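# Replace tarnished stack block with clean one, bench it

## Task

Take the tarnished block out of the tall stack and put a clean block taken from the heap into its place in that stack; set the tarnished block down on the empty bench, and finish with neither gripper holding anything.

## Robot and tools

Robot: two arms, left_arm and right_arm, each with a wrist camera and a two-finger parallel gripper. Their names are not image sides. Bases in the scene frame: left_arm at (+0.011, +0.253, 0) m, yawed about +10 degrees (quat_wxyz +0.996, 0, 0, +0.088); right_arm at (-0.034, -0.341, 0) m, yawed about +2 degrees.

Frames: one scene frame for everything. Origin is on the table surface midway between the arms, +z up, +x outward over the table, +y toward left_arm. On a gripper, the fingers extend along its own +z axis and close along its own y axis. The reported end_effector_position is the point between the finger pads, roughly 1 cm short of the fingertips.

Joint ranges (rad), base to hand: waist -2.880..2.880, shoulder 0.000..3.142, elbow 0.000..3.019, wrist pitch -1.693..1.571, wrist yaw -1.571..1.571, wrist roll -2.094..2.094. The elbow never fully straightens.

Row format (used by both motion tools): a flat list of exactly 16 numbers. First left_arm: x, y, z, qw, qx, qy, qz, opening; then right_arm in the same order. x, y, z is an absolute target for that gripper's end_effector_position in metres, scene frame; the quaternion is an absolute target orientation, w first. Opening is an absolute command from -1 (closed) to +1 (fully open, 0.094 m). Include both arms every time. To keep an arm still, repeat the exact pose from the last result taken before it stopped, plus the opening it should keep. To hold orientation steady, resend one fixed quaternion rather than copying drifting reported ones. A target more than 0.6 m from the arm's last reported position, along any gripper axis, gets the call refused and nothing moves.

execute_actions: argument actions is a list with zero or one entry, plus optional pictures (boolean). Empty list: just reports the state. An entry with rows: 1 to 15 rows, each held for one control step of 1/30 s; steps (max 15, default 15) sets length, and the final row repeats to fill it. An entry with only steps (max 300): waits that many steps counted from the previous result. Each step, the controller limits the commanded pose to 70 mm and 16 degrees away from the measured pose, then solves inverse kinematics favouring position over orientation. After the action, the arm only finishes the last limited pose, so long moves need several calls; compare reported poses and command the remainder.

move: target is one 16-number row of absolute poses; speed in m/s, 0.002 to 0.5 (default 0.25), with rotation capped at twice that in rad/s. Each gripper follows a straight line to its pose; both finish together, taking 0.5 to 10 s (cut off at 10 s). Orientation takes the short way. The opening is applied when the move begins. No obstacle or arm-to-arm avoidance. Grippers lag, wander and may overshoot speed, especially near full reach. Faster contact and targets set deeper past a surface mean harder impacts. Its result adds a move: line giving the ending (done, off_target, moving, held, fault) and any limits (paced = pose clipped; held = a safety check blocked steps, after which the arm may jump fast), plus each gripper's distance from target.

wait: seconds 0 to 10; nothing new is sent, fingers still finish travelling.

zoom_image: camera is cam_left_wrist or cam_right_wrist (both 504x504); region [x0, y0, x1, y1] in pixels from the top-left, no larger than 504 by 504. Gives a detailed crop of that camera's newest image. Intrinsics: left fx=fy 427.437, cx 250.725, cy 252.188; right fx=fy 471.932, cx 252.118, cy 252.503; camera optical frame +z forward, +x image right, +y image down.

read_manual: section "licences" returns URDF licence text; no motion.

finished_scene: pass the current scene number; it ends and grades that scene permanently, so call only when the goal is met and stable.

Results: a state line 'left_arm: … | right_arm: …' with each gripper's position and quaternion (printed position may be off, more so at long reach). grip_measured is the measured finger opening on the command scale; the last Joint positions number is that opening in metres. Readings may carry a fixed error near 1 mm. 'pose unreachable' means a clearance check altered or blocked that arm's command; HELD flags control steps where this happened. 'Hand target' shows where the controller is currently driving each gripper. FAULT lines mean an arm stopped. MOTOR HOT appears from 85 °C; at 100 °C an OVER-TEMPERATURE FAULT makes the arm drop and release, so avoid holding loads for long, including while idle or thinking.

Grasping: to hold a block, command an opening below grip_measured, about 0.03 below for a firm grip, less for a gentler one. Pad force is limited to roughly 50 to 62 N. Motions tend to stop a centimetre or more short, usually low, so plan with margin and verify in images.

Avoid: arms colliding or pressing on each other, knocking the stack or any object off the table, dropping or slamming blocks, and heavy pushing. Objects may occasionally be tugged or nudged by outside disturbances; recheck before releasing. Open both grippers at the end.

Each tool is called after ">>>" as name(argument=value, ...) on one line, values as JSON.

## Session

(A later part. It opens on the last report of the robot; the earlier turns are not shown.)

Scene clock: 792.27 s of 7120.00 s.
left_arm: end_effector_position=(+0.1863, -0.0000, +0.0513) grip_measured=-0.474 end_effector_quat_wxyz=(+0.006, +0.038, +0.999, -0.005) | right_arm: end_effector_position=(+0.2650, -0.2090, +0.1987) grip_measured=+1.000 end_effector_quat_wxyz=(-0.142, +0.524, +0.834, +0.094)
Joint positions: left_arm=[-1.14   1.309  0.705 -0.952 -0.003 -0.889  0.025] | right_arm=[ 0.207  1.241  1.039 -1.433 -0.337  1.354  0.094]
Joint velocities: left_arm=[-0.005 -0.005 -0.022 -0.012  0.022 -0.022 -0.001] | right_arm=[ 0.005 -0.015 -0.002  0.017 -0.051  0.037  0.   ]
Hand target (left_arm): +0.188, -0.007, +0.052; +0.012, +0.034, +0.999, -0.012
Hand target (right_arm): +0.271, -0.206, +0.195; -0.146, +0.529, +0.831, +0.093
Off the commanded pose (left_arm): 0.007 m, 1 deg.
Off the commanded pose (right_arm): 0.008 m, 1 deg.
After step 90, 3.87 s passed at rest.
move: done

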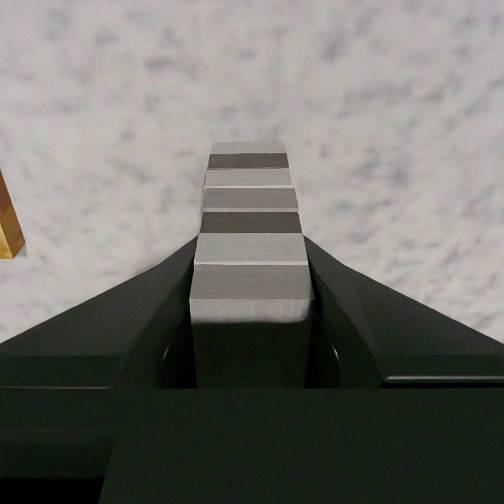

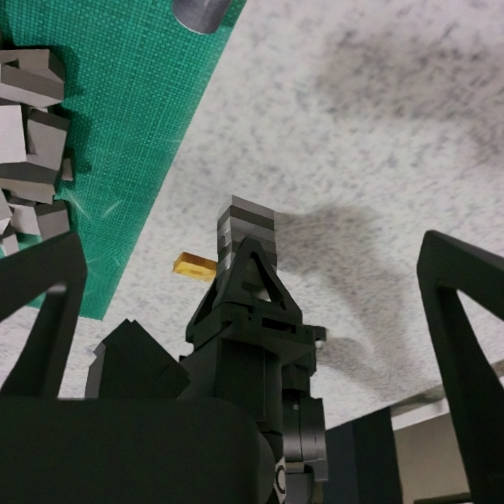

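In contact. Release and retreat.

>>> move(target=[0.188, -0.0071, 0.052, 0.012, 0.034, 0.999, -0.012, 1, 0.271, -0.206, 0.195, -0.146, 0.529, 0.831, 0.093, 1], speed=0.01)

>>> move(target=[0.196, -0.012, 0.17, 0.006, 0.034, 0.999, -0.005, 1, 0.271, -0.206, 0.195, -0.146, 0.529, 0.831, 0.093, 1], speed=0.08)

Scene clock: 803.00 s of 7120.00 s.
left_arm: end_effector_position=(+0.1867, -0.0007, +0.0512) grip_measured=+1.000 end_effector_quat_wxyz=(+0.007, +0.038, +0.999, -0.006) | right_arm: end_effector_position=(+0.2650, -0.2090, +0.1987) grip_measured=+1.000 end_effector_quat_wxyz=(-0.142, +0.524, +0.834, +0.094)
Joint positions: left_arm=[-1.14   1.309  0.705 -0.949 -0.003 -0.889  0.094] | right_arm=[ 0.207  1.241  1.039 -1.433 -0.337  1.354  0.094]
Joint velocities: left_arm=[ 0.005 -0.005 -0.007  0.002  0.095  0.051  0.   ] | right_arm=[-0.015 -0.015  0.002 -0.017 -0.051  0.037  0.   ]
Hand target (left_arm): +0.188, -0.007, +0.052; +0.012, +0.034, +0.999, -0.012
Hand target (right_arm): +0.271, -0.206, +0.195; -0.146, +0.529, +0.831, +0.093
Off the commanded pose (left_arm): 0.007 m, 1 deg.
Off the commanded pose (right_arm): 0.008 m, 1 deg.
After step 90, 6.50 s passed at rest.
move: done

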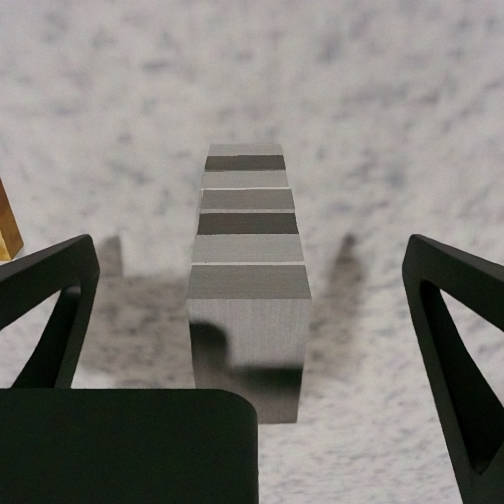

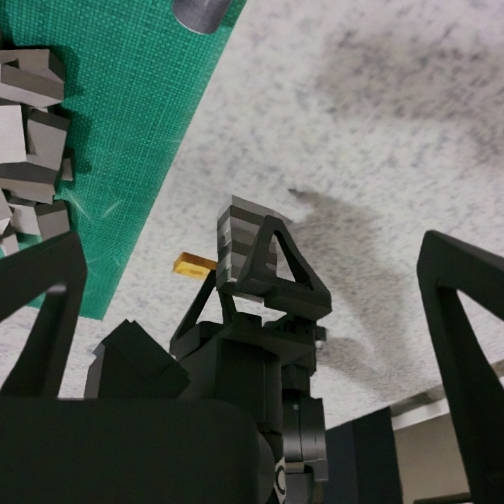

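Scene clock: 804.83 s of 7120.00 s.
left_arm: end_effector_position=(+0.1890, -0.0040, +0.1534) grip_measured=+1.000 end_effector_quat_wxyz=(-0.005, +0.038, +0.999, +0.009) | right_arm: end_effector_position=(+0.2650, -0.2090, +0.1987) grip_measured=+1.000 end_effector_quat_wxyz=(-0.142, +0.524, +0.834, +0.094)
Joint positions: left_arm=[-1.14   1.209  0.918 -1.3   -0.003 -0.889  0.094] | right_arm=[ 0.207  1.241  1.039 -1.433 -0.337  1.354  0.094]
Joint velocities: left_arm=[-0.015 -0.005  0.002  0.002  0.007 -0.081  0.   ] | right_arm=[-0.005 -0.005  0.007 -0.002 -0.007 -0.051  0.   ]
Hand target (left_arm): +0.196, -0.012, +0.170; +0.006, +0.034, +0.999, -0.005
Hand target (right_arm): +0.271, -0.206, +0.195; -0.146, +0.529, +0.831, +0.093
Off the commanded pose (left_arm): 0.020 m, 2 deg.
Off the commanded pose (right_arm): 0.008 m, 1 deg.
move: off_target (left_arm)

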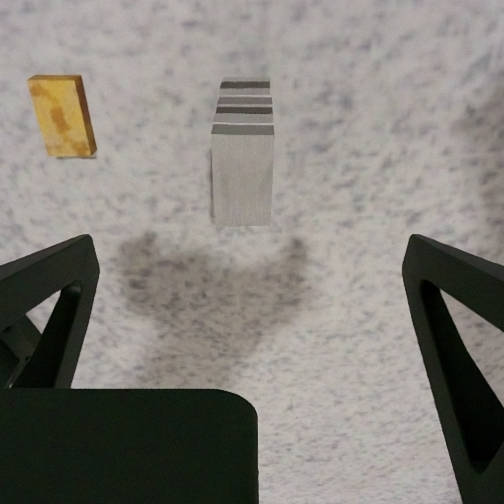

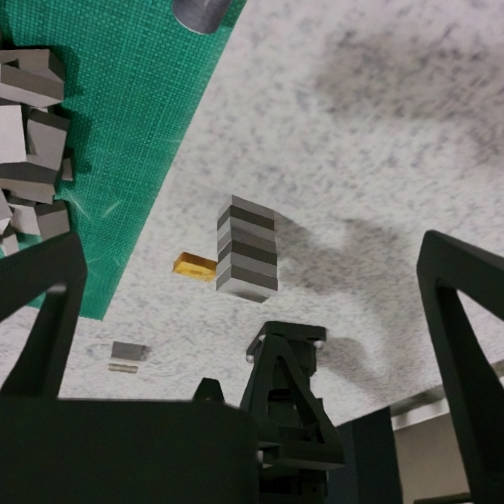

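>>> finished_scene(scene=1)

The scene is finished: the task was done.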